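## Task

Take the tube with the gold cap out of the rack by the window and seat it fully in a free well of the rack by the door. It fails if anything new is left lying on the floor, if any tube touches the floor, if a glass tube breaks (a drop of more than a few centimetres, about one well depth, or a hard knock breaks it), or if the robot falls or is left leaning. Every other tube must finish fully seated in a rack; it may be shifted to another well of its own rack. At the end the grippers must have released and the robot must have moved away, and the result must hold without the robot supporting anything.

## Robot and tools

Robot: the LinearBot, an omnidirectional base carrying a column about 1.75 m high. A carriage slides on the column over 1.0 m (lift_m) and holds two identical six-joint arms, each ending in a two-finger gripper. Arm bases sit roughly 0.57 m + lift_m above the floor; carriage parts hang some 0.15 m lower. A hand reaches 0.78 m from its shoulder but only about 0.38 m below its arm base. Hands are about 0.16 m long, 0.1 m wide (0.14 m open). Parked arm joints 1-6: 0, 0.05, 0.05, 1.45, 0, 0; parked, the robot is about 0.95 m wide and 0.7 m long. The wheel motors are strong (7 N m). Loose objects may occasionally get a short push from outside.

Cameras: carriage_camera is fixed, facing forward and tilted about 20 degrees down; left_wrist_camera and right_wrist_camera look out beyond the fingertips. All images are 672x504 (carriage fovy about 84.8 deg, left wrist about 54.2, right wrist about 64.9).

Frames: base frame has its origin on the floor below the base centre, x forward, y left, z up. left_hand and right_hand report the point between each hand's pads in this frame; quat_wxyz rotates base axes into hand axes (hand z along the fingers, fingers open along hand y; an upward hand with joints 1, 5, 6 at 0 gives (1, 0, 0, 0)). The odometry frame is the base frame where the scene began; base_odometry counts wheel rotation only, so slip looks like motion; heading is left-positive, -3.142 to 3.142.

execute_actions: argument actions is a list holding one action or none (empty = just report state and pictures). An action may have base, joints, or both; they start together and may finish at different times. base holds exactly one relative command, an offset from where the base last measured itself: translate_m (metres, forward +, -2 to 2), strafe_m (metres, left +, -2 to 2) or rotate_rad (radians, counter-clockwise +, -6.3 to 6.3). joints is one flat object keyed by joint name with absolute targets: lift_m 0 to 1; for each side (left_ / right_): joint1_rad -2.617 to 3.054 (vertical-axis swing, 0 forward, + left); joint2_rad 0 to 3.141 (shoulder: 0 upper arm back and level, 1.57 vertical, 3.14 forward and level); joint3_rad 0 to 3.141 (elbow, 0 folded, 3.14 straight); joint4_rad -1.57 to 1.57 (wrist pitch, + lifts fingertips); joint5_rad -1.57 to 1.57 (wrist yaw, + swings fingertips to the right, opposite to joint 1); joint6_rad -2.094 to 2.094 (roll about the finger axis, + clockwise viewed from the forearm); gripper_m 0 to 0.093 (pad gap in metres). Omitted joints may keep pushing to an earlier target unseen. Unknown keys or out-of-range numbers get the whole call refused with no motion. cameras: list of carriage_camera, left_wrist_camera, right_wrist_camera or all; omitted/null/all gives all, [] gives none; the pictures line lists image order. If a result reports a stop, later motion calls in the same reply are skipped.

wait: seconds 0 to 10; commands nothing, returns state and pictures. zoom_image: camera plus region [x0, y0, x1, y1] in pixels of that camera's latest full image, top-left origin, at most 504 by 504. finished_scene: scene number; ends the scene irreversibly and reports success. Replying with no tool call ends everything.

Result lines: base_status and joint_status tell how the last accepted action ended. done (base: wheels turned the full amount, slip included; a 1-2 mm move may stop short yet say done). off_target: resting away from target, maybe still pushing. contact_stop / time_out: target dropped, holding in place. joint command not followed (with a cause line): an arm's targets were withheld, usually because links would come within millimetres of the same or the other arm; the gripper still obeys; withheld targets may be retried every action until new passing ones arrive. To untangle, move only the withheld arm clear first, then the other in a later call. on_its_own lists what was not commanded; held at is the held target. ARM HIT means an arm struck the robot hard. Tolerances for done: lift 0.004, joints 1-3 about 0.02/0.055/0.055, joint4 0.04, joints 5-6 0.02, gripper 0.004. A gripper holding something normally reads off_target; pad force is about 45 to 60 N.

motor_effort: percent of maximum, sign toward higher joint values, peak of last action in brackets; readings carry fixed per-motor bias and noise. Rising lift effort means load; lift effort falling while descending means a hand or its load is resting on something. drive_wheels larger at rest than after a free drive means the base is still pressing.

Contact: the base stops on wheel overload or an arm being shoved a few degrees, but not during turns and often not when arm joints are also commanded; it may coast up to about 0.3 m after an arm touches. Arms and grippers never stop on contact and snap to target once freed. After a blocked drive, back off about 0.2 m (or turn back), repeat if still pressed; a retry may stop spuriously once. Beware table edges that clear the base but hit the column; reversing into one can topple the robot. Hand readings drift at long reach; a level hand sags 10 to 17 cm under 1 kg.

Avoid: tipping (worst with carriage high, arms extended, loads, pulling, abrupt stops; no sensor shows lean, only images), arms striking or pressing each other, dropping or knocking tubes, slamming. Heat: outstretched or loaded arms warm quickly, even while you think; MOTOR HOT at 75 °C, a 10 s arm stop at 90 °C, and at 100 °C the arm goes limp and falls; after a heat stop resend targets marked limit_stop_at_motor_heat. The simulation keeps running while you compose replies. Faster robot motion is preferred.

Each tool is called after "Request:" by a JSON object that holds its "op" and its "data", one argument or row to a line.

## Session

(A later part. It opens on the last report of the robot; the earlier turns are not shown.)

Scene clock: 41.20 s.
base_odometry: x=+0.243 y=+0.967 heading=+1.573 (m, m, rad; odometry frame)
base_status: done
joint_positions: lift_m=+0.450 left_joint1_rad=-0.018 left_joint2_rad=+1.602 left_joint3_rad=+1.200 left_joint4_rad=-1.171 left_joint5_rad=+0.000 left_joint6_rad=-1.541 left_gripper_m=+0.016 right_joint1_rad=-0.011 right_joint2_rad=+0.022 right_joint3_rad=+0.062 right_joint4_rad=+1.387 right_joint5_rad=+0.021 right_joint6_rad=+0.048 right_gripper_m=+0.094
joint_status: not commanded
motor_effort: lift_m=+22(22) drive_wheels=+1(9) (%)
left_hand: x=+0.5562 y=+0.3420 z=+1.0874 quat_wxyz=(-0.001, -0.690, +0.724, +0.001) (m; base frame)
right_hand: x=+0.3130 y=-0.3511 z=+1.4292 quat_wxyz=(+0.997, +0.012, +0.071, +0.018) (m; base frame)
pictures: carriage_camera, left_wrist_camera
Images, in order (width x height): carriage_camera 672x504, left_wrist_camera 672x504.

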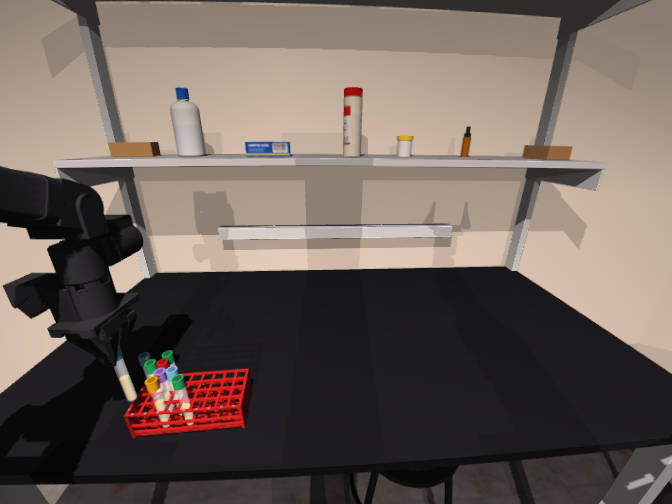

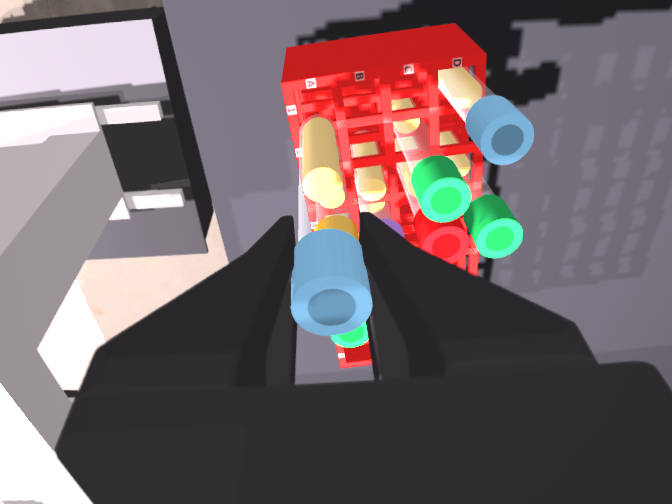

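Request:
{"op": "execute_actions", "data": {
  "actions": [
    {"joints":{"lift_m":0.415}}
  ],
  "cameras": ["left_wrist_camera","carriage_camera"]
}}

Scene clock: 42.00 s.
base_odometry: x=+0.243 y=+0.967 heading=+1.573 (m, m, rad; odometry frame)
base_status: not commanded
joint_positions: lift_m=+0.415 left_joint1_rad=-0.018 left_joint2_rad=+1.603 left_joint3_rad=+1.200 left_joint4_rad=-1.172 left_joint5_rad=+0.000 left_joint6_rad=-1.541 left_gripper_m=+0.016 right_joint1_rad=-0.011 right_joint2_rad=+0.022 right_joint3_rad=+0.062 right_joint4_rad=+1.388 right_joint5_rad=+0.021 right_joint6_rad=+0.048 right_gripper_m=+0.094
joint_status: all done
motor_effort: lift_m=+21(22) drive_wheels=+1(1) (%)
left_hand: x=+0.5559 y=+0.3420 z=+1.0525 quat_wxyz=(-0.001, -0.690, +0.724, +0.001) (m; base frame)
right_hand: x=+0.3129 y=-0.3511 z=+1.3944 quat_wxyz=(+0.997, +0.012, +0.071, +0.018) (m; base frame)
pictures: carriage_camera, left_wrist_camera
Images, in order (width x height): carriage_camera 672x504, left_wrist_camera 672x504.

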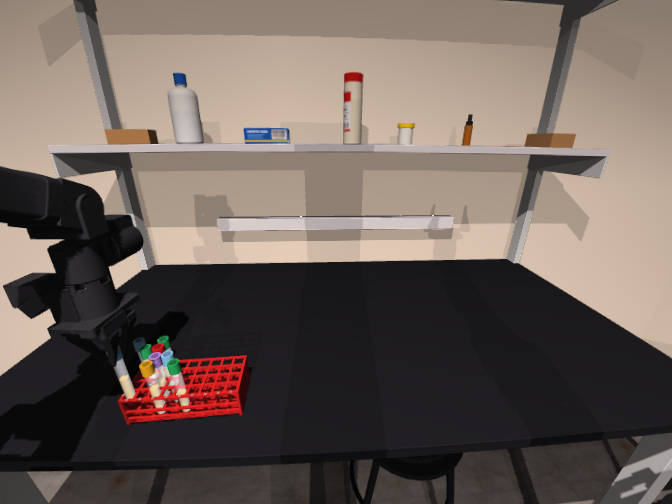

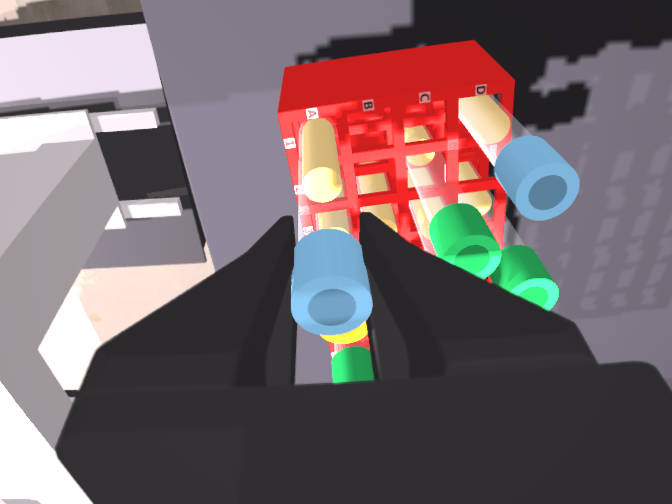

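Request:
{"op": "execute_actions", "data": {
  "actions": [
    {"base":{"strafe_m":-0.007},"joints":{"lift_m":0.422}}
  ],
  "cameras": []
}}

Request:
{"op": "execute_actions", "data": {
  "actions": [
    {"joints":{"lift_m":0.4}}
  ],
  "cameras": ["left_wrist_camera","carriage_camera"]
}}

Scene clock: 42.90 s.
base_odometry: x=+0.250 y=+0.967 heading=+1.573 (m, m, rad; odometry frame)
base_status: done
joint_positions: lift_m=+0.422 left_joint1_rad=-0.018 left_joint2_rad=+1.602 left_joint3_rad=+1.200 left_joint4_rad=-1.172 left_joint5_rad=-0.009 left_joint6_rad=-1.541 left_gripper_m=+0.016 right_joint1_rad=-0.011 right_joint2_rad=+0.022 right_joint3_rad=+0.062 right_joint4_rad=+1.387 right_joint5_rad=+0.021 right_joint6_rad=+0.048 right_gripper_m=+0.094
joint_status: all done
motor_effort: lift_m=+23(28) drive_wheels=-2(10) (%)
left_hand: x=+0.5559 y=+0.3438 z=+1.0594 quat_wxyz=(+0.002, -0.690, +0.724, +0.004) (m; base frame)
right_hand: x=+0.3132 y=-0.3511 z=+1.4011 quat_wxyz=(+0.997, +0.012, +0.071, +0.018) (m; base frame)
pictures: none
No camera images: the call's "cameras" was empty. Leave "cameras" out to get every camera's image.

Scene clock: 43.47 s.
base_odometry: x=+0.250 y=+0.967 heading=+1.573 (m, m, rad; odometry frame)
base_status: not commanded
joint_positions: lift_m=+0.400 left_joint1_rad=-0.018 left_joint2_rad=+1.604 left_joint3_rad=+1.200 left_joint4_rad=-1.172 left_joint5_rad=-0.008 left_joint6_rad=-1.541 left_gripper_m=+0.016 right_joint1_rad=-0.011 right_joint2_rad=+0.022 right_joint3_rad=+0.062 right_joint4_rad=+1.387 right_joint5_rad=+0.020 right_joint6_rad=+0.048 right_gripper_m=+0.094
joint_status: all done
motor_effort: lift_m=+22(22) drive_wheels=-2(2) (%)
left_hand: x=+0.5558 y=+0.3437 z=+1.0371 quat_wxyz=(+0.001, -0.690, +0.724, +0.005) (m; base frame)
right_hand: x=+0.3130 y=-0.3510 z=+1.3793 quat_wxyz=(+0.997, +0.012, +0.071, +0.018) (m; base frame)
pictures: carriage_camera, left_wrist_camera
Images, in order (width x height): carriage_camera 672x504, left_wrist_camera 672x504.

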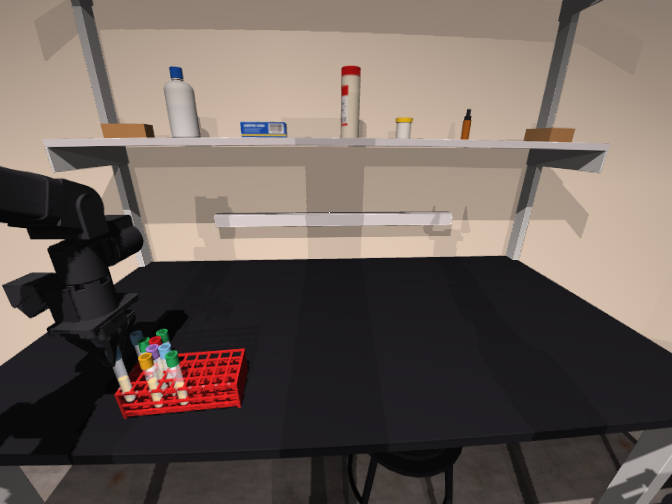

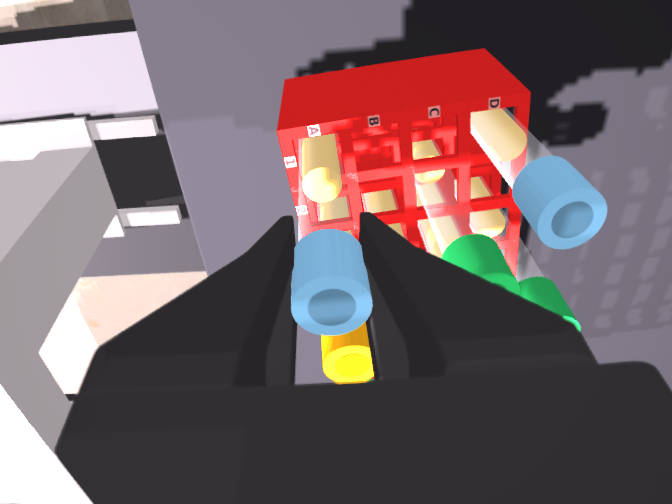

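Request:
{"op": "execute_actions", "data": {
  "actions": [
    {"base":{"strafe_m":0.005},"joints":{"lift_m":0.383}}
  ],
  "cameras": []
}}

Request:
{"op": "execute_actions", "data": {
  "actions": [
    {"joints":{"left_gripper_m":0.034}}
  ],
  "cameras": ["left_wrist_camera"]
}}

Request:
{"op": "execute_actions", "data": {
  "actions": [
    {"joints":{"lift_m":0.44}}
  ],
  "cameras": []
}}

Request:
{"op": "execute_actions", "data": {
  "actions": [
    {"base":{"strafe_m":-0.04},"joints":{"left_joint6_rad":0.0}}
  ],
  "cameras": ["left_wrist_camera","carriage_camera"]
}}

Scene clock: 44.60 s.
base_odometry: x=+0.245 y=+0.967 heading=+1.573 (m, m, rad; odometry frame)
base_status: done
joint_positions: lift_m=+0.383 left_joint1_rad=-0.018 left_joint2_rad=+1.603 left_joint3_rad=+1.200 left_joint4_rad=-1.171 left_joint5_rad=+0.001 left_joint6_rad=-1.541 left_gripper_m=+0.016 right_joint1_rad=-0.011 right_joint2_rad=+0.022 right_joint3_rad=+0.062 right_joint4_rad=+1.388 right_joint5_rad=+0.020 right_joint6_rad=+0.048 right_gripper_m=+0.094
joint_status: all done
motor_effort: lift_m=+22(22) drive_wheels=-1(8) (%)
left_hand: x=+0.5560 y=+0.3421 z=+1.0204 quat_wxyz=(-0.002, -0.690, +0.724, +0.001) (m; base frame)
right_hand: x=+0.3128 y=-0.3510 z=+1.3623 quat_wxyz=(+0.997, +0.012, +0.071, +0.018) (m; base frame)
pictures: none
No camera images: the call's "cameras" was empty. Leave "cameras" out to get every camera's image.

Scene clock: 45.10 s.
base_odometry: x=+0.245 y=+0.967 heading=+1.573 (m, m, rad; odometry frame)
base_status: not commanded
joint_positions: lift_m=+0.383 left_joint1_rad=-0.018 left_joint2_rad=+1.603 left_joint3_rad=+1.200 left_joint4_rad=-1.171 left_joint5_rad=+0.001 left_joint6_rad=-1.541 left_gripper_m=+0.034 right_joint1_rad=-0.011 right_joint2_rad=+0.022 right_joint3_rad=+0.062 right_joint4_rad=+1.388 right_joint5_rad=+0.020 right_joint6_rad=+0.048 right_gripper_m=+0.094
joint_status: all done
motor_effort: lift_m=+21(21) drive_wheels=-1(1) (%)
left_hand: x=+0.5560 y=+0.3421 z=+1.0204 quat_wxyz=(-0.002, -0.690, +0.724, +0.001) (m; base frame)
right_hand: x=+0.3128 y=-0.3510 z=+1.3623 quat_wxyz=(+0.997, +0.012, +0.071, +0.018) (m; base frame)
pictures: left_wrist_camera
Images, in order (width x height): left_wrist_camera 672x504.

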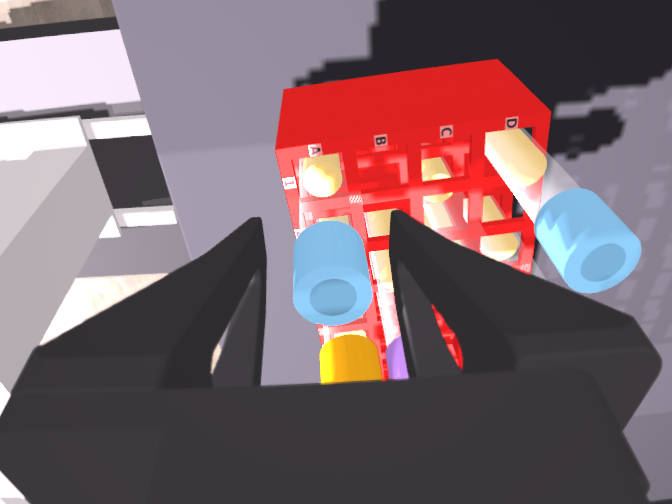

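Scene clock: 45.87 s.
base_odometry: x=+0.245 y=+0.967 heading=+1.573 (m, m, rad; odometry frame)
base_status: not commanded
joint_positions: lift_m=+0.440 left_joint1_rad=-0.018 left_joint2_rad=+1.602 left_joint3_rad=+1.200 left_joint4_rad=-1.171 left_joint5_rad=+0.001 left_joint6_rad=-1.541 left_gripper_m=+0.034 right_joint1_rad=-0.011 right_joint2_rad=+0.022 right_joint3_rad=+0.062 right_joint4_rad=+1.387 right_joint5_rad=+0.020 right_joint6_rad=+0.048 right_gripper_m=+0.094
joint_status: all done
motor_effort: lift_m=+23(27) drive_wheels=-1(1) (%)
left_hand: x=+0.5562 y=+0.3421 z=+1.0773 quat_wxyz=(-0.001, -0.690, +0.724, +0.000) (m; base frame)
right_hand: x=+0.3130 y=-0.3510 z=+1.4191 quat_wxyz=(+0.997, +0.012, +0.071, +0.018) (m; base frame)
pictures: none
No camera images: the call's "cameras" was empty. Leave "cameras" out to get every camera's image.

Scene clock: 47.60 s.
base_odometry: x=+0.285 y=+0.967 heading=+1.573 (m, m, rad; odometry frame)
base_status: done
joint_positions: lift_m=+0.440 left_joint1_rad=-0.018 left_joint2_rad=+1.602 left_joint3_rad=+1.200 left_joint4_rad=-1.171 left_joint5_rad=+0.001 left_joint6_rad=-0.010 left_gripper_m=+0.034 right_joint1_rad=-0.011 right_joint2_rad=+0.022 right_joint3_rad=+0.062 right_joint4_rad=+1.387 right_joint5_rad=+0.020 right_joint6_rad=+0.048 right_gripper_m=+0.094
joint_status: all done
motor_effort: lift_m=+23(23) drive_wheels=+0(11) (%)
left_hand: x=+0.5562 y=+0.3421 z=+1.0773 quat_wxyz=(-0.001, +0.004, +1.000, -0.001) (m; base frame)
right_hand: x=+0.3131 y=-0.3510 z=+1.4191 quat_wxyz=(+0.997, +0.012, +0.071, +0.018) (m; base frame)
pictures: carriage_camera, left_wrist_camera
Images, in order (width x height): carriage_camera 672x504, left_wrist_camera 672x504.

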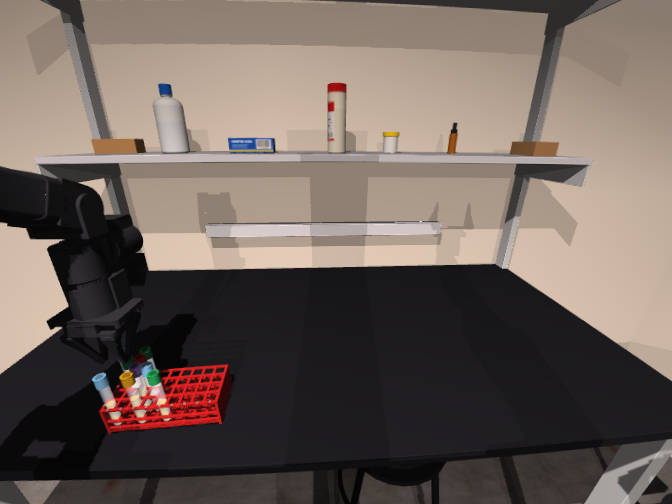

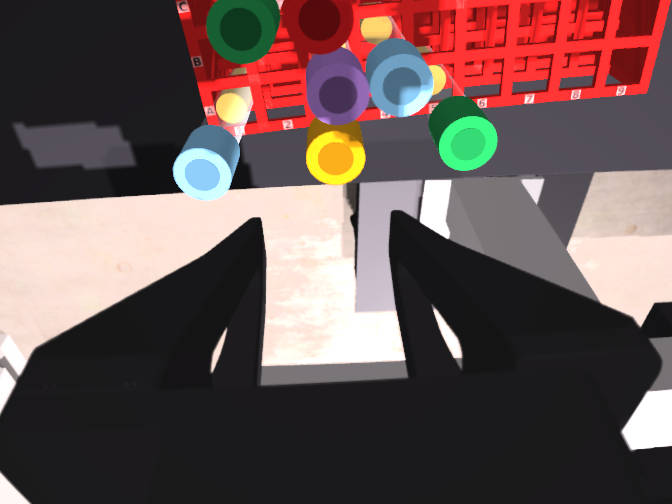

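Request:
{"op": "execute_actions", "data": {
  "actions": [
    {"base":{"strafe_m":-0.003},"joints":{"lift_m":0.405}}
  ],
  "cameras": ["left_wrist_camera"]
}}

Scene clock: 49.30 s.
base_odometry: x=+0.287 y=+0.966 heading=+1.573 (m, m, rad; odometry frame)
base_status: done
joint_positions: lift_m=+0.405 left_joint1_rad=-0.017 left_joint2_rad=+1.603 left_joint3_rad=+1.200 left_joint4_rad=-1.171 left_joint5_rad=+0.001 left_joint6_rad=-0.010 left_gripper_m=+0.034 right_joint1_rad=-0.011 right_joint2_rad=+0.022 right_joint3_rad=+0.062 right_joint4_rad=+1.388 right_joint5_rad=+0.020 right_joint6_rad=+0.048 right_gripper_m=+0.094
joint_status: all done
motor_effort: lift_m=+21(22) drive_wheels=+0(8) (%)
left_hand: x=+0.5562 y=+0.3422 z=+1.0424 quat_wxyz=(-0.002, +0.004, +1.000, +0.000) (m; base frame)
right_hand: x=+0.3129 y=-0.3509 z=+1.3844 quat_wxyz=(+0.997, +0.012, +0.071, +0.018) (m; base frame)
pictures: left_wrist_camera
Images, in order (width x height): left_wrist_camera 672x504.

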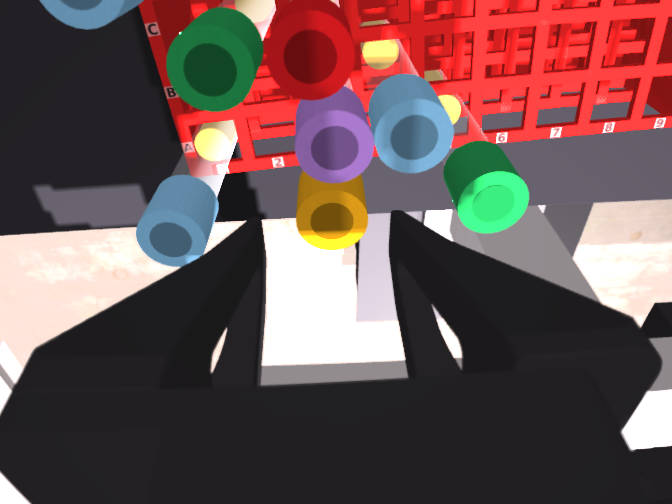

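Request:
{"op": "execute_actions", "data": {
  "actions": [
    {"base":{"translate_m":0.006}}
  ],
  "cameras": []
}}

Request:
{"op": "execute_actions", "data": {
  "actions": [
    {"joints":{"lift_m":0.381}}
  ],
  "cameras": ["left_wrist_camera"]
}}

Request:
{"op": "execute_actions", "data": {
  "actions": [
    {"joints":{"left_gripper_m":0.01}}
  ],
  "cameras": ["left_wrist_camera"]
}}

Scene clock: 50.83 s.
base_odometry: x=+0.287 y=+0.972 heading=+1.573 (m, m, rad; odometry frame)
base_status: done
joint_positions: lift_m=+0.405 left_joint1_rad=-0.017 left_joint2_rad=+1.603 left_joint3_rad=+1.200 left_joint4_rad=-1.170 left_joint5_rad=+0.001 left_joint6_rad=-0.010 left_gripper_m=+0.034 right_joint1_rad=-0.011 right_joint2_rad=+0.022 right_joint3_rad=+0.062 right_joint4_rad=+1.387 right_joint5_rad=+0.020 right_joint6_rad=+0.048 right_gripper_m=+0.094
joint_status: not commanded
motor_effort: lift_m=+21(21) drive_wheels=+1(9) (%)
left_hand: x=+0.5565 y=+0.3422 z=+1.0424 quat_wxyz=(-0.001, +0.004, +1.000, +0.000) (m; base frame)
right_hand: x=+0.3131 y=-0.3509 z=+1.3843 quat_wxyz=(+0.997, +0.012, +0.071, +0.018) (m; base frame)
pictures: none
No camera images: the call's "cameras" was empty. Leave "cameras" out to get every camera's image.

Scene clock: 51.43 s.
base_odometry: x=+0.287 y=+0.972 heading=+1.573 (m, m, rad; odometry frame)
base_status: not commanded
joint_positions: lift_m=+0.381 left_joint1_rad=-0.017 left_joint2_rad=+1.603 left_joint3_rad=+1.200 left_joint4_rad=-1.178 left_joint5_rad=+0.001 left_joint6_rad=-0.009 left_gripper_m=+0.034 right_joint1_rad=-0.011 right_joint2_rad=+0.022 right_joint3_rad=+0.062 right_joint4_rad=+1.387 right_joint5_rad=+0.020 right_joint6_rad=+0.048 right_gripper_m=+0.094
joint_status: all done
motor_effort: lift_m=+21(22) drive_wheels=+1(1) (%)
left_hand: x=+0.5543 y=+0.3423 z=+1.0185 quat_wxyz=(-0.005, +0.004, +1.000, +0.000) (m; base frame)
right_hand: x=+0.3130 y=-0.3509 z=+1.3604 quat_wxyz=(+0.997, +0.012, +0.071, +0.018) (m; base frame)
pictures: left_wrist_camera
Images, in order (width x height): left_wrist_camera 672x504.

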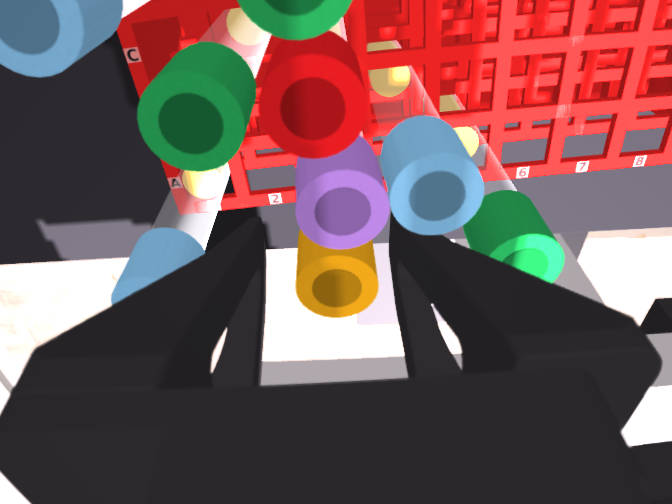

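Scene clock: 51.93 s.
base_odometry: x=+0.287 y=+0.972 heading=+1.573 (m, m, rad; odometry frame)
base_status: not commanded
joint_positions: lift_m=+0.381 left_joint1_rad=-0.017 left_joint2_rad=+1.603 left_joint3_rad=+1.200 left_joint4_rad=-1.178 left_joint5_rad=+0.002 left_joint6_rad=-0.009 left_gripper_m=+0.017 right_joint1_rad=-0.011 right_joint2_rad=+0.022 right_joint3_rad=+0.062 right_joint4_rad=+1.387 right_joint5_rad=+0.020 right_joint6_rad=+0.048 right_gripper_m=+0.094
joint_status: left_gripper_m off_target (ended at +0.017, target +0.010)
motor_effort: lift_m=+21(21) drive_wheels=+1(1) (%)
left_hand: x=+0.5543 y=+0.3421 z=+1.0185 quat_wxyz=(-0.005, +0.004, +1.000, -0.001) (m; base frame)
right_hand: x=+0.3130 y=-0.3509 z=+1.3604 quat_wxyz=(+0.997, +0.012, +0.071, +0.018) (m; base frame)
pictures: left_wrist_camera
Images, in order (width x height): left_wrist_camera 672x504.

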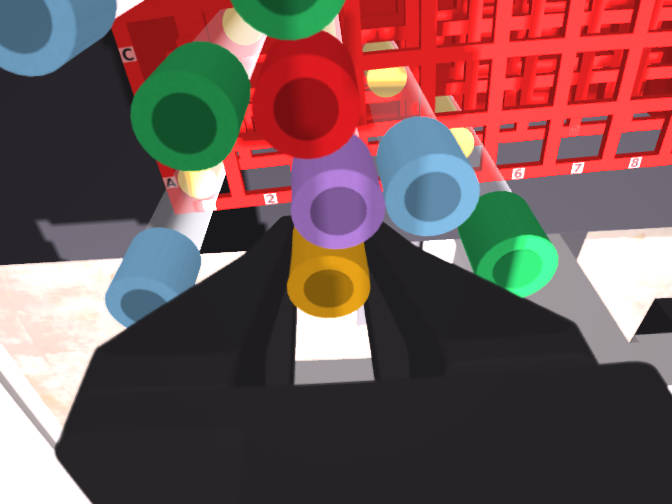

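Request:
{"op": "execute_actions", "data": {
  "actions": [
    {"joints":{"lift_m":0.5}}
  ],
  "cameras": ["left_wrist_camera","carriage_camera"]
}}

Scene clock: 53.03 s.
base_odometry: x=+0.287 y=+0.972 heading=+1.573 (m, m, rad; odometry frame)
base_status: not commanded
joint_positions: lift_m=+0.500 left_joint1_rad=-0.017 left_joint2_rad=+1.603 left_joint3_rad=+1.200 left_joint4_rad=-1.175 left_joint5_rad=+0.001 left_joint6_rad=-0.009 left_gripper_m=+0.017 right_joint1_rad=-0.011 right_joint2_rad=+0.022 right_joint3_rad=+0.062 right_joint4_rad=+1.387 right_joint5_rad=+0.020 right_joint6_rad=+0.048 right_gripper_m=+0.094
joint_status: all done
motor_effort: lift_m=+22(28) drive_wheels=+1(1) (%)
left_hand: x=+0.5553 y=+0.3421 z=+1.1373 quat_wxyz=(-0.003, +0.004, +1.000, -0.001) (m; base frame)
right_hand: x=+0.3130 y=-0.3510 z=+1.4792 quat_wxyz=(+0.997, +0.012, +0.071, +0.018) (m; base frame)
pictures: carriage_camera, left_wrist_camera
Images, in order (width x height): carriage_camera 672x504, left_wrist_camera 672x504.

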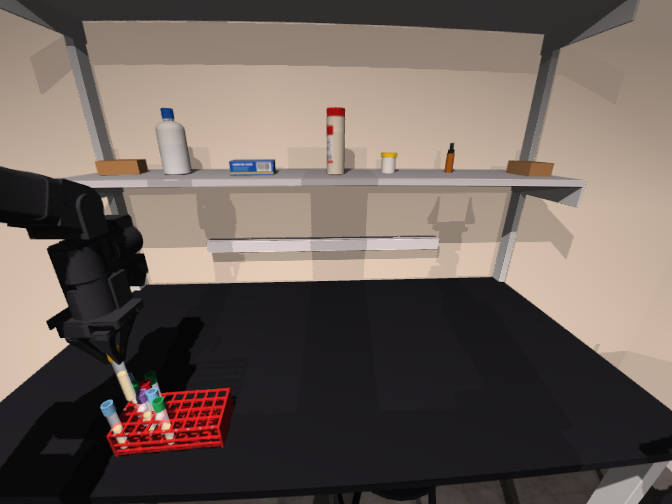

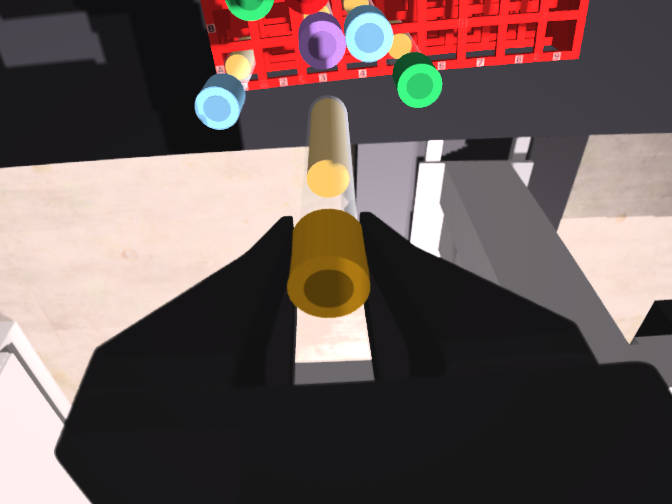

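Request:
{"op": "execute_actions", "data": {
  "actions": [
    {"base":{"translate_m":-0.97},"joints":{"lift_m":0.62}}
  ],
  "cameras": []
}}

Request:
{"op": "execute_actions", "data": {
  "actions": [
    {"base":{"rotate_rad":-3.1416}}
  ],
  "cameras": []
}}

Request:
{"op": "execute_actions", "data": {
  "actions": [
    {"base":{"translate_m":1.1}}
  ],
  "cameras": ["carriage_camera"]
}}

Scene clock: 57.73 s.
base_odometry: x=+0.289 y=+0.002 heading=+1.573 (m, m, rad; odometry frame)
base_status: done
joint_positions: lift_m=+0.620 left_joint1_rad=-0.017 left_joint2_rad=+1.603 left_joint3_rad=+1.200 left_joint4_rad=-1.170 left_joint5_rad=+0.001 left_joint6_rad=-0.009 left_gripper_m=+0.017 right_joint1_rad=-0.011 right_joint2_rad=+0.022 right_joint3_rad=+0.062 right_joint4_rad=+1.389 right_joint5_rad=+0.020 right_joint6_rad=+0.048 right_gripper_m=+0.094
joint_status: all done
motor_effort: lift_m=+22(27) drive_wheels=-2(14) (%)
left_hand: x=+0.5564 y=+0.3421 z=+1.2571 quat_wxyz=(-0.001, +0.004, +1.000, -0.001) (m; base frame)
right_hand: x=+0.3125 y=-0.3510 z=+1.5992 quat_wxyz=(+0.997, +0.012, +0.070, +0.018) (m; base frame)
pictures: none
No camera images: the call's "cameras" was empty. Leave "cameras" out to get every camera's image.

Scene clock: 62.10 s.
base_odometry: x=+0.290 y=+0.003 heading=-1.568 (m, m, rad; odometry frame)
base_status: done
joint_positions: lift_m=+0.620 left_joint1_rad=-0.017 left_joint2_rad=+1.603 left_joint3_rad=+1.200 left_joint4_rad=-1.160 left_joint5_rad=+0.000 left_joint6_rad=-0.009 left_gripper_m=+0.017 right_joint1_rad=-0.011 right_joint2_rad=+0.022 right_joint3_rad=+0.062 right_joint4_rad=+1.384 right_joint5_rad=+0.020 right_joint6_rad=+0.048 right_gripper_m=+0.094
joint_status: not commanded
motor_effort: lift_m=+22(22) drive_wheels=+11(23) (%)
left_hand: x=+0.5588 y=+0.3425 z=+1.2571 quat_wxyz=(+0.004, +0.004, +1.000, +0.000) (m; base frame)
right_hand: x=+0.3138 y=-0.3510 z=+1.5991 quat_wxyz=(+0.997, +0.012, +0.073, +0.018) (m; base frame)
pictures: none
No camera images: the call's "cameras" was empty. Leave "cameras" out to get every camera's image.

Scene clock: 66.60 s.
base_odometry: x=+0.290 y=-1.097 heading=-1.570 (m, m, rad; odometry frame)
base_status: done
joint_positions: lift_m=+0.620 left_joint1_rad=-0.017 left_joint2_rad=+1.603 left_joint3_rad=+1.200 left_joint4_rad=-1.168 left_joint5_rad=+0.000 left_joint6_rad=-0.009 left_gripper_m=+0.017 right_joint1_rad=-0.011 right_joint2_rad=+0.022 right_joint3_rad=+0.062 right_joint4_rad=+1.386 right_joint5_rad=+0.020 right_joint6_rad=+0.048 right_gripper_m=+0.094
joint_status: not commanded
motor_effort: lift_m=+22(22) drive_wheels=-14(31) (%)
left_hand: x=+0.5570 y=+0.3425 z=+1.2571 quat_wxyz=(+0.000, +0.004, +1.000, +0.000) (m; base frame)
right_hand: x=+0.3133 y=-0.3510 z=+1.5991 quat_wxyz=(+0.997, +0.012, +0.072, +0.018) (m; base frame)
pictures: carriage_camera
Images, in order (width x height): carriage_camera 672x504.

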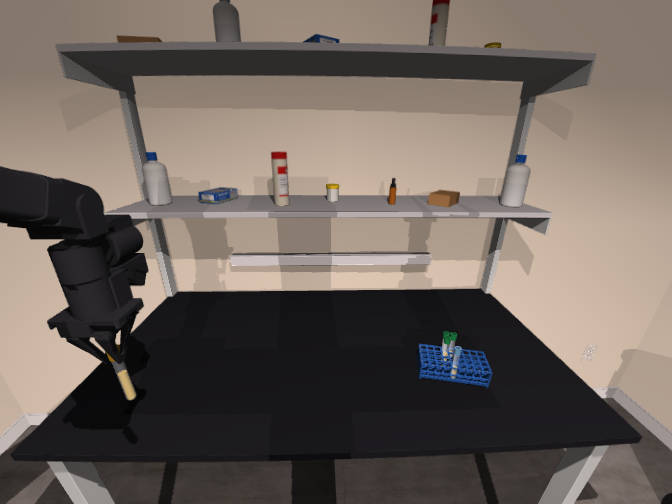

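Request:
{"op": "execute_actions", "data": {
  "actions": [
    {"base":{"strafe_m":-0.62},"joints":{"left_joint2_rad":1.95,"left_joint3_rad":1.75,"left_joint4_rad":-1.37}}
  ]
}}

Scene clock: 70.43 s.
base_odometry: x=-0.330 y=-1.099 heading=-1.569 (m, m, rad; odometry frame)
base_status: done
joint_positions: lift_m=+0.620 left_joint1_rad=-0.019 left_joint2_rad=+1.951 left_joint3_rad=+1.737 left_joint4_rad=-1.365 left_joint5_rad=+0.000 left_joint6_rad=-0.009 left_gripper_m=+0.017 right_joint1_rad=-0.011 right_joint2_rad=+0.022 right_joint3_rad=+0.062 right_joint4_rad=+1.388 right_joint5_rad=+0.020 right_joint6_rad=+0.048 right_gripper_m=+0.094
joint_status: all done
motor_effort: lift_m=+22(22) drive_wheels=-4(16) (%)
left_hand: x=+0.6479 y=+0.3401 z=+1.2862 quat_wxyz=(-0.004, +0.005, +1.000, +0.000) (m; base frame)
right_hand: x=+0.3128 y=-0.3510 z=+1.5992 quat_wxyz=(+0.997, +0.012, +0.071, +0.018) (m; base frame)
pictures: carriage_camera, left_wrist_camera, right_wrist_camera
Images, in order (width x height): carriage_camera 672x504, left_wrist_camera 672x504, right_wrist_camera 672x504.

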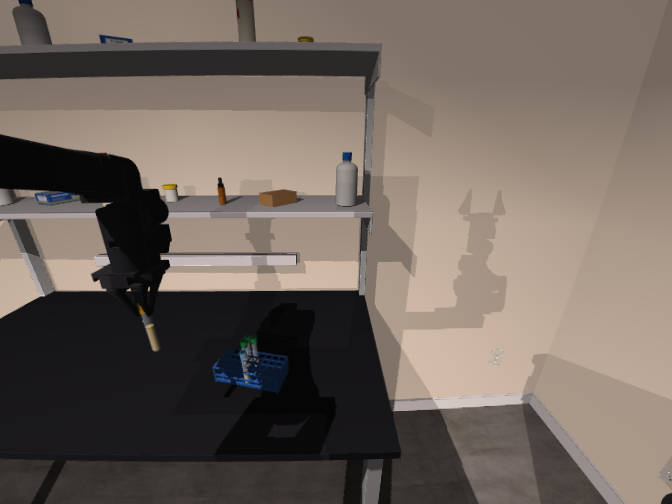

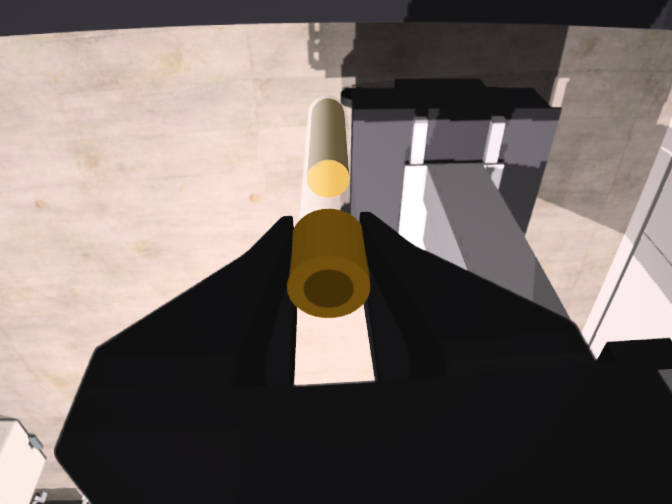

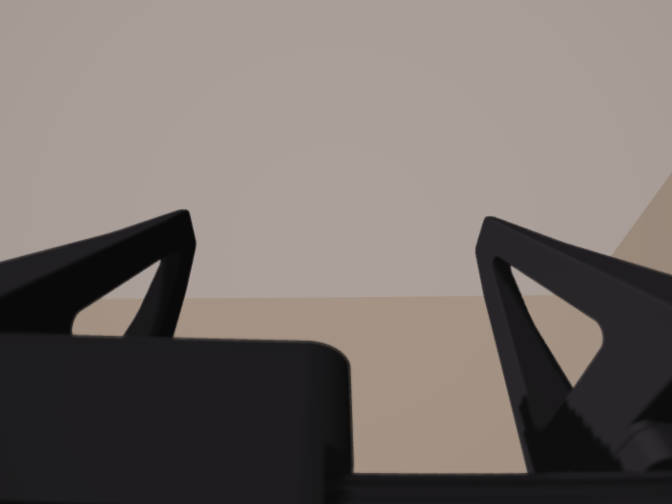

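Request:
{"op": "execute_actions", "data": {
  "actions": [
    {"base":{"translate_m":0.17}}
  ],
  "cameras": ["carriage_camera","left_wrist_camera"]
}}

Scene clock: 72.70 s.
base_odometry: x=-0.330 y=-1.269 heading=-1.570 (m, m, rad; odometry frame)
base_status: done
joint_positions: lift_m=+0.620 left_joint1_rad=-0.018 left_joint2_rad=+1.951 left_joint3_rad=+1.737 left_joint4_rad=-1.368 left_joint5_rad=+0.000 left_joint6_rad=-0.009 left_gripper_m=+0.017 right_joint1_rad=-0.011 right_joint2_rad=+0.022 right_joint3_rad=+0.062 right_joint4_rad=+1.387 right_joint5_rad=+0.020 right_joint6_rad=+0.048 right_gripper_m=+0.094
joint_status: not commanded
motor_effort: lift_m=+22(22) drive_wheels=+7(16) (%)
left_hand: x=+0.6469 y=+0.3403 z=+1.2862 quat_wxyz=(-0.006, +0.005, +1.000, +0.000) (m; base frame)
right_hand: x=+0.3132 y=-0.3510 z=+1.5992 quat_wxyz=(+0.997, +0.012, +0.071, +0.018) (m; base frame)
pictures: carriage_camera, left_wrist_camera
Images, in order (width x height): carriage_camera 672x504, left_wrist_camera 672x504.

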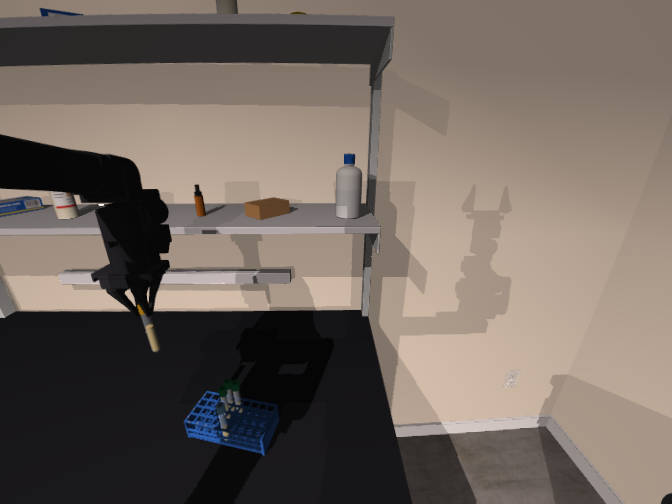

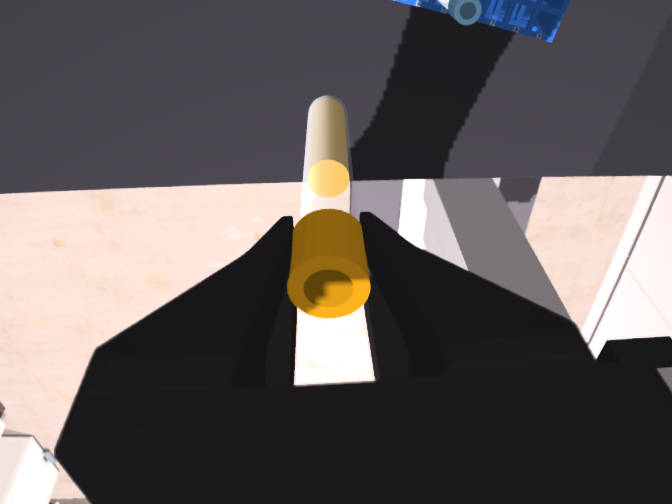

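Request:
{"op": "execute_actions", "data": {
  "actions": [
    {"base":{"strafe_m":-0.11},"joints":{"lift_m":0.5}}
  ],
  "cameras": []
}}

Request:
{"op": "execute_actions", "data": {
  "actions": [
    {"base":{"translate_m":0.05}}
  ],
  "cameras": ["carriage_camera","left_wrist_camera"]
}}

Scene clock: 74.67 s.
base_odometry: x=-0.440 y=-1.269 heading=-1.570 (m, m, rad; odometry frame)
base_status: done
joint_positions: lift_m=+0.500 left_joint1_rad=-0.018 left_joint2_rad=+1.952 left_joint3_rad=+1.738 left_joint4_rad=-1.370 left_joint5_rad=+0.000 left_joint6_rad=-0.009 left_gripper_m=+0.017 right_joint1_rad=-0.011 right_joint2_rad=+0.022 right_joint3_rad=+0.062 right_joint4_rad=+1.388 right_joint5_rad=+0.020 right_joint6_rad=+0.048 right_gripper_m=+0.094
joint_status: all done
motor_effort: lift_m=+21(21) drive_wheels=-5(16) (%)
left_hand: x=+0.6466 y=+0.3403 z=+1.1660 quat_wxyz=(-0.007, +0.005, +1.000, +0.000) (m; base frame)
right_hand: x=+0.3129 y=-0.3509 z=+1.4793 quat_wxyz=(+0.997, +0.012, +0.071, +0.018) (m; base frame)
pictures: none
No camera images: the call's "cameras" was empty. Leave "cameras" out to get every camera's image.

Scene clock: 75.93 s.
base_odometry: x=-0.441 y=-1.319 heading=-1.571 (m, m, rad; odometry frame)
base_status: done
joint_positions: lift_m=+0.500 left_joint1_rad=-0.018 left_joint2_rad=+1.952 left_joint3_rad=+1.738 left_joint4_rad=-1.370 left_joint5_rad=+0.000 left_joint6_rad=-0.009 left_gripper_m=+0.017 right_joint1_rad=-0.011 right_joint2_rad=+0.022 right_joint3_rad=+0.062 right_joint4_rad=+1.386 right_joint5_rad=+0.020 right_joint6_rad=+0.048 right_gripper_m=+0.094
joint_status: not commanded
motor_effort: lift_m=+22(21) drive_wheels=-9(17) (%)
left_hand: x=+0.6466 y=+0.3403 z=+1.1660 quat_wxyz=(-0.007, +0.005, +1.000, +0.000) (m; base frame)
right_hand: x=+0.3133 y=-0.3509 z=+1.4792 quat_wxyz=(+0.997, +0.012, +0.072, +0.018) (m; base frame)
pictures: carriage_camera, left_wrist_camera
Images, in order (width x height): carriage_camera 672x504, left_wrist_camera 672x504.

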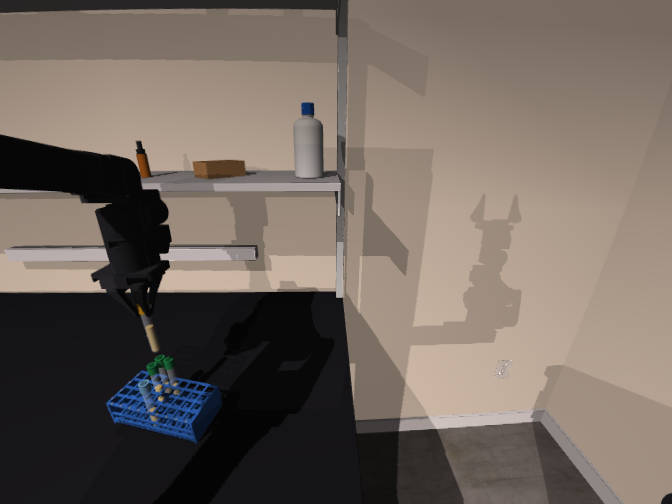

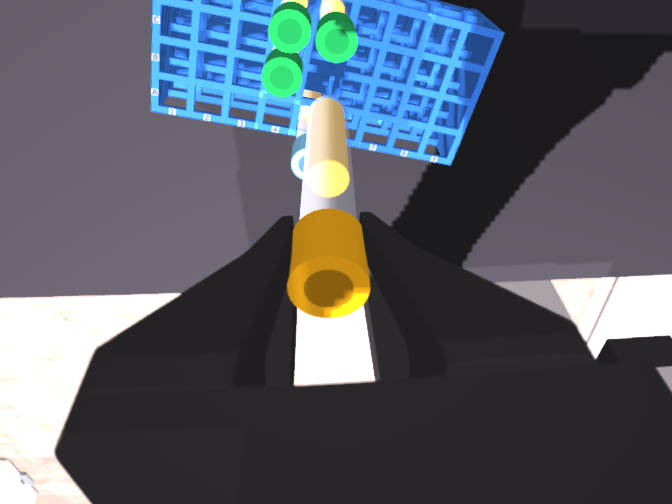

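Request:
{"op": "execute_actions", "data": {
  "actions": [
    {"base":{"translate_m":-0.048}}
  ],
  "cameras": []
}}

Request:
{"op": "execute_actions", "data": {
  "actions": [
    {"base":{"strafe_m":-0.049}}
  ],
  "cameras": []
}}

Request:
{"op": "execute_actions", "data": {
  "actions": [
    {"joints":{"lift_m":0.44}}
  ],
  "cameras": ["carriage_camera","left_wrist_camera"]
}}

Scene clock: 77.57 s.
base_odometry: x=-0.441 y=-1.272 heading=-1.570 (m, m, rad; odometry frame)
base_status: done
joint_positions: lift_m=+0.500 left_joint1_rad=-0.018 left_joint2_rad=+1.952 left_joint3_rad=+1.738 left_joint4_rad=-1.370 left_joint5_rad=+0.000 left_joint6_rad=-0.009 left_gripper_m=+0.017 right_joint1_rad=-0.011 right_joint2_rad=+0.022 right_joint3_rad=+0.062 right_joint4_rad=+1.390 right_joint5_rad=+0.020 right_joint6_rad=+0.048 right_gripper_m=+0.094
joint_status: not commanded
motor_effort: lift_m=+21(22) drive_wheels=-6(17) (%)
left_hand: x=+0.6466 y=+0.3404 z=+1.1660 quat_wxyz=(-0.007, +0.005, +1.000, +0.000) (m; base frame)
right_hand: x=+0.3125 y=-0.3509 z=+1.4794 quat_wxyz=(+0.997, +0.012, +0.070, +0.018) (m; base frame)
pictures: none
No camera images: the call's "cameras" was empty. Leave "cameras" out to get every camera's image.

Scene clock: 78.80 s.
base_odometry: x=-0.490 y=-1.272 heading=-1.570 (m, m, rad; odometry frame)
base_status: done
joint_positions: lift_m=+0.500 left_joint1_rad=-0.018 left_joint2_rad=+1.952 left_joint3_rad=+1.738 left_joint4_rad=-1.371 left_joint5_rad=+0.000 left_joint6_rad=-0.009 left_gripper_m=+0.017 right_joint1_rad=-0.011 right_joint2_rad=+0.022 right_joint3_rad=+0.062 right_joint4_rad=+1.389 right_joint5_rad=+0.020 right_joint6_rad=+0.048 right_gripper_m=+0.094
joint_status: not commanded
motor_effort: lift_m=+21(21) drive_wheels=-5(13) (%)
left_hand: x=+0.6464 y=+0.3405 z=+1.1660 quat_wxyz=(-0.007, +0.005, +1.000, +0.000) (m; base frame)
right_hand: x=+0.3127 y=-0.3509 z=+1.4793 quat_wxyz=(+0.997, +0.012, +0.071, +0.018) (m; base frame)
pictures: none
No camera images: the call's "cameras" was empty. Leave "cameras" out to get every camera's image.

Scene clock: 79.57 s.
base_odometry: x=-0.490 y=-1.272 heading=-1.570 (m, m, rad; odometry frame)
base_status: not commanded
joint_positions: lift_m=+0.440 left_joint1_rad=-0.018 left_joint2_rad=+1.954 left_joint3_rad=+1.738 left_joint4_rad=-1.371 left_joint5_rad=+0.000 left_joint6_rad=-0.009 left_gripper_m=+0.017 right_joint1_rad=-0.011 right_joint2_rad=+0.022 right_joint3_rad=+0.062 right_joint4_rad=+1.388 right_joint5_rad=+0.020 right_joint6_rad=+0.048 right_gripper_m=+0.094
joint_status: all done
motor_effort: lift_m=+21(22) drive_wheels=-5(5) (%)
left_hand: x=+0.6464 y=+0.3405 z=+1.1055 quat_wxyz=(-0.008, +0.005, +1.000, +0.000) (m; base frame)
right_hand: x=+0.3128 y=-0.3509 z=+1.4193 quat_wxyz=(+0.997, +0.012, +0.071, +0.018) (m; base frame)
pictures: carriage_camera, left_wrist_camera
Images, in order (width x height): carriage_camera 672x504, left_wrist_camera 672x504.

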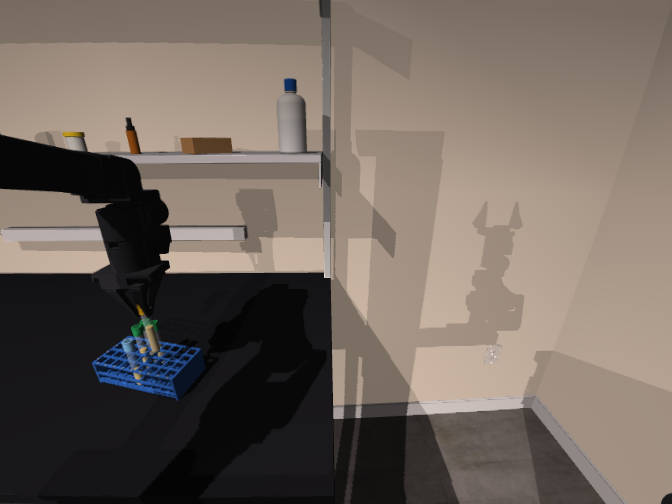

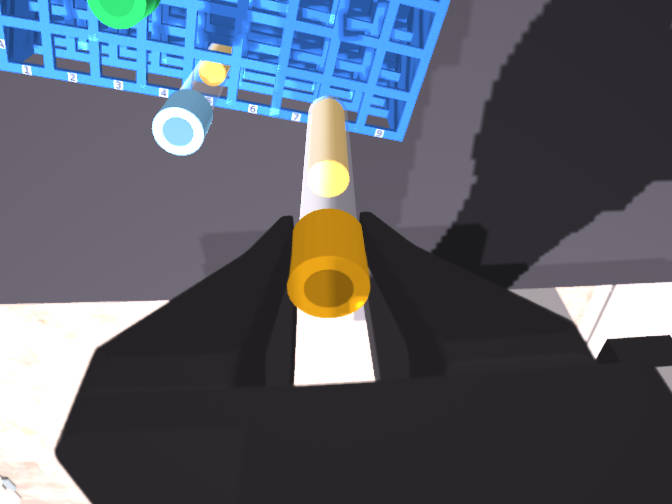

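Request:
{"op": "execute_actions", "data": {
  "actions": [
    {"base":{"strafe_m":-0.008},"joints":{"lift_m":0.42}}
  ],
  "cameras": ["left_wrist_camera"]
}}

Request:
{"op": "zoom_image", "data": {
  "camera": "left_wrist_camera",
  "region": [200,20,460,215]
}}

Scene clock: 80.80 s.
base_odometry: x=-0.498 y=-1.273 heading=-1.569 (m, m, rad; odometry frame)
base_status: done
joint_positions: lift_m=+0.420 left_joint1_rad=-0.018 left_joint2_rad=+1.954 left_joint3_rad=+1.738 left_joint4_rad=-1.371 left_joint5_rad=+0.000 left_joint6_rad=-0.009 left_gripper_m=+0.017 right_joint1_rad=-0.011 right_joint2_rad=+0.022 right_joint3_rad=+0.062 right_joint4_rad=+1.388 right_joint5_rad=+0.020 right_joint6_rad=+0.048 right_gripper_m=+0.094
joint_status: all done
motor_effort: lift_m=+21(22) drive_wheels=-4(13) (%)
left_hand: x=+0.6464 y=+0.3405 z=+1.0853 quat_wxyz=(-0.008, +0.005, +1.000, +0.000) (m; base frame)
right_hand: x=+0.3129 y=-0.3510 z=+1.3993 quat_wxyz=(+0.997, +0.012, +0.071, +0.018) (m; base frame)
pictures: left_wrist_camera
Images, in order (width x height): left_wrist_camera 672x504.

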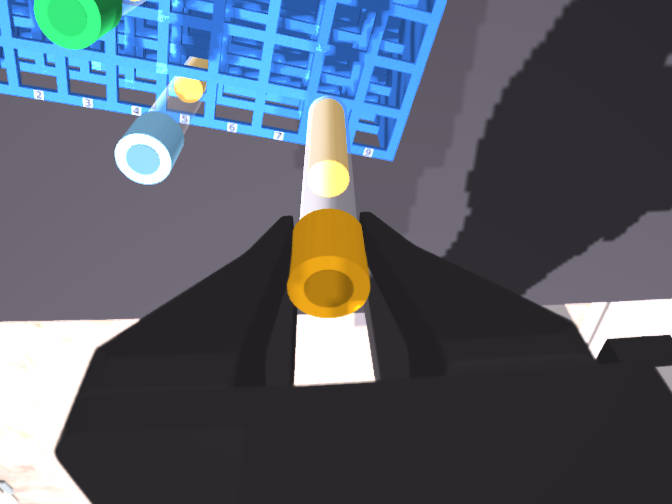

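Region (200, 20, 460, 215) of left_wrist_camera's 672x504 image, scaled by 1.938, with more detail than that image has; it fills the top 378 rows of this view, and the rest is white.

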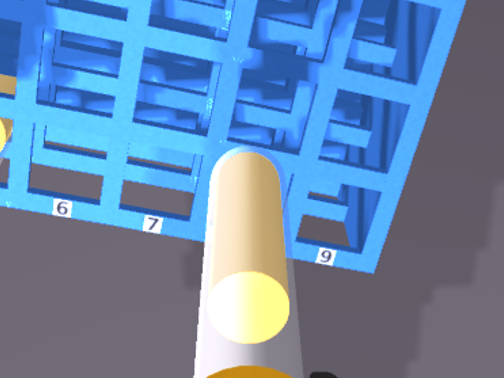

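Request:
{"op": "execute_actions", "data": {
  "actions": [
    {"base":{"translate_m":-0.005}}
  ],
  "cameras": []
}}

Request:
{"op": "execute_actions", "data": {
  "actions": [
    {"joints":{"lift_m":0.395}}
  ],
  "cameras": ["left_wrist_camera","carriage_camera"]
}}

Scene clock: 82.30 s.
base_odometry: x=-0.498 y=-1.268 heading=-1.569 (m, m, rad; odometry frame)
base_status: done
joint_positions: lift_m=+0.420 left_joint1_rad=-0.018 left_joint2_rad=+1.953 left_joint3_rad=+1.738 left_joint4_rad=-1.371 left_joint5_rad=+0.000 left_joint6_rad=-0.009 left_gripper_m=+0.017 right_joint1_rad=-0.011 right_joint2_rad=+0.022 right_joint3_rad=+0.062 right_joint4_rad=+1.388 right_joint5_rad=+0.020 right_joint6_rad=+0.048 right_gripper_m=+0.094
joint_status: not commanded
motor_effort: lift_m=+21(21) drive_wheels=+2(6) (%)
left_hand: x=+0.6464 y=+0.3405 z=+1.0856 quat_wxyz=(-0.008, +0.005, +1.000, +0.000) (m; base frame)
right_hand: x=+0.3129 y=-0.3510 z=+1.3993 quat_wxyz=(+0.997, +0.012, +0.071, +0.018) (m; base frame)
pictures: none
No camera images: the call's "cameras" was empty. Leave "cameras" out to get every camera's image.

Scene clock: 83.00 s.
base_odometry: x=-0.498 y=-1.268 heading=-1.569 (m, m, rad; odometry frame)
base_status: not commanded
joint_positions: lift_m=+0.395 left_joint1_rad=-0.018 left_joint2_rad=+1.945 left_joint3_rad=+1.749 left_joint4_rad=-1.369 left_joint5_rad=+0.000 left_joint6_rad=-0.009 left_gripper_m=+0.017 right_joint1_rad=-0.011 right_joint2_rad=+0.022 right_joint3_rad=+0.062 right_joint4_rad=+1.388 right_joint5_rad=+0.021 right_joint6_rad=+0.048 right_gripper_m=+0.094
joint_status: all done
motor_effort: lift_m=+20(21) drive_wheels=+2(2) (%)
left_hand: x=+0.6493 y=+0.3405 z=+1.0663 quat_wxyz=(+0.003, +0.005, +1.000, +0.000) (m; base frame)
right_hand: x=+0.3128 y=-0.3511 z=+1.3745 quat_wxyz=(+0.997, +0.012, +0.071, +0.018) (m; base frame)
pictures: carriage_camera, left_wrist_camera
Images, in order (width x height): carriage_camera 672x504, left_wrist_camera 672x504.

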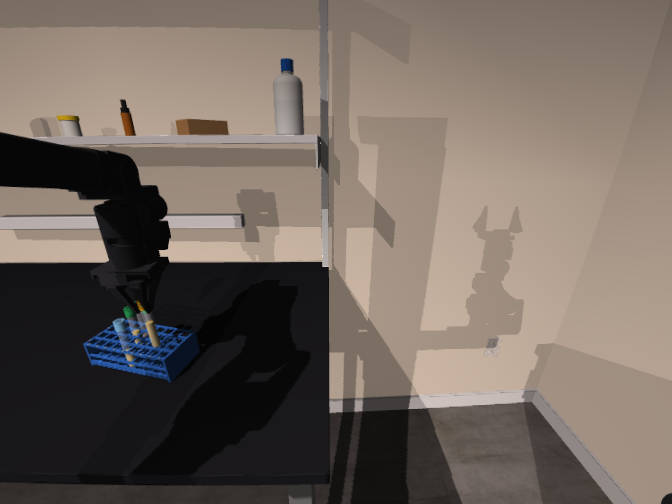

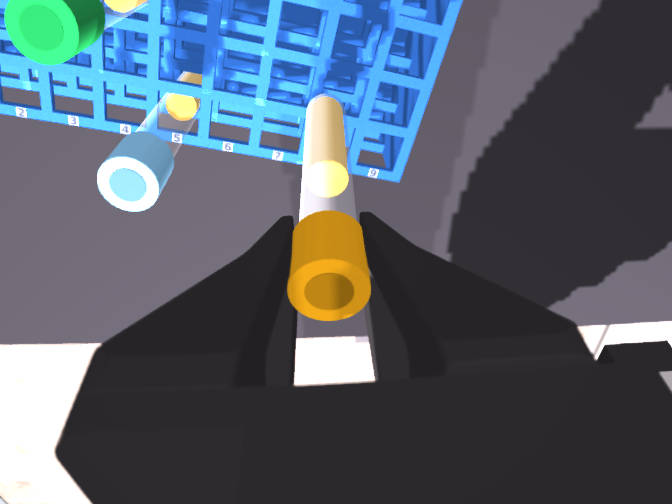

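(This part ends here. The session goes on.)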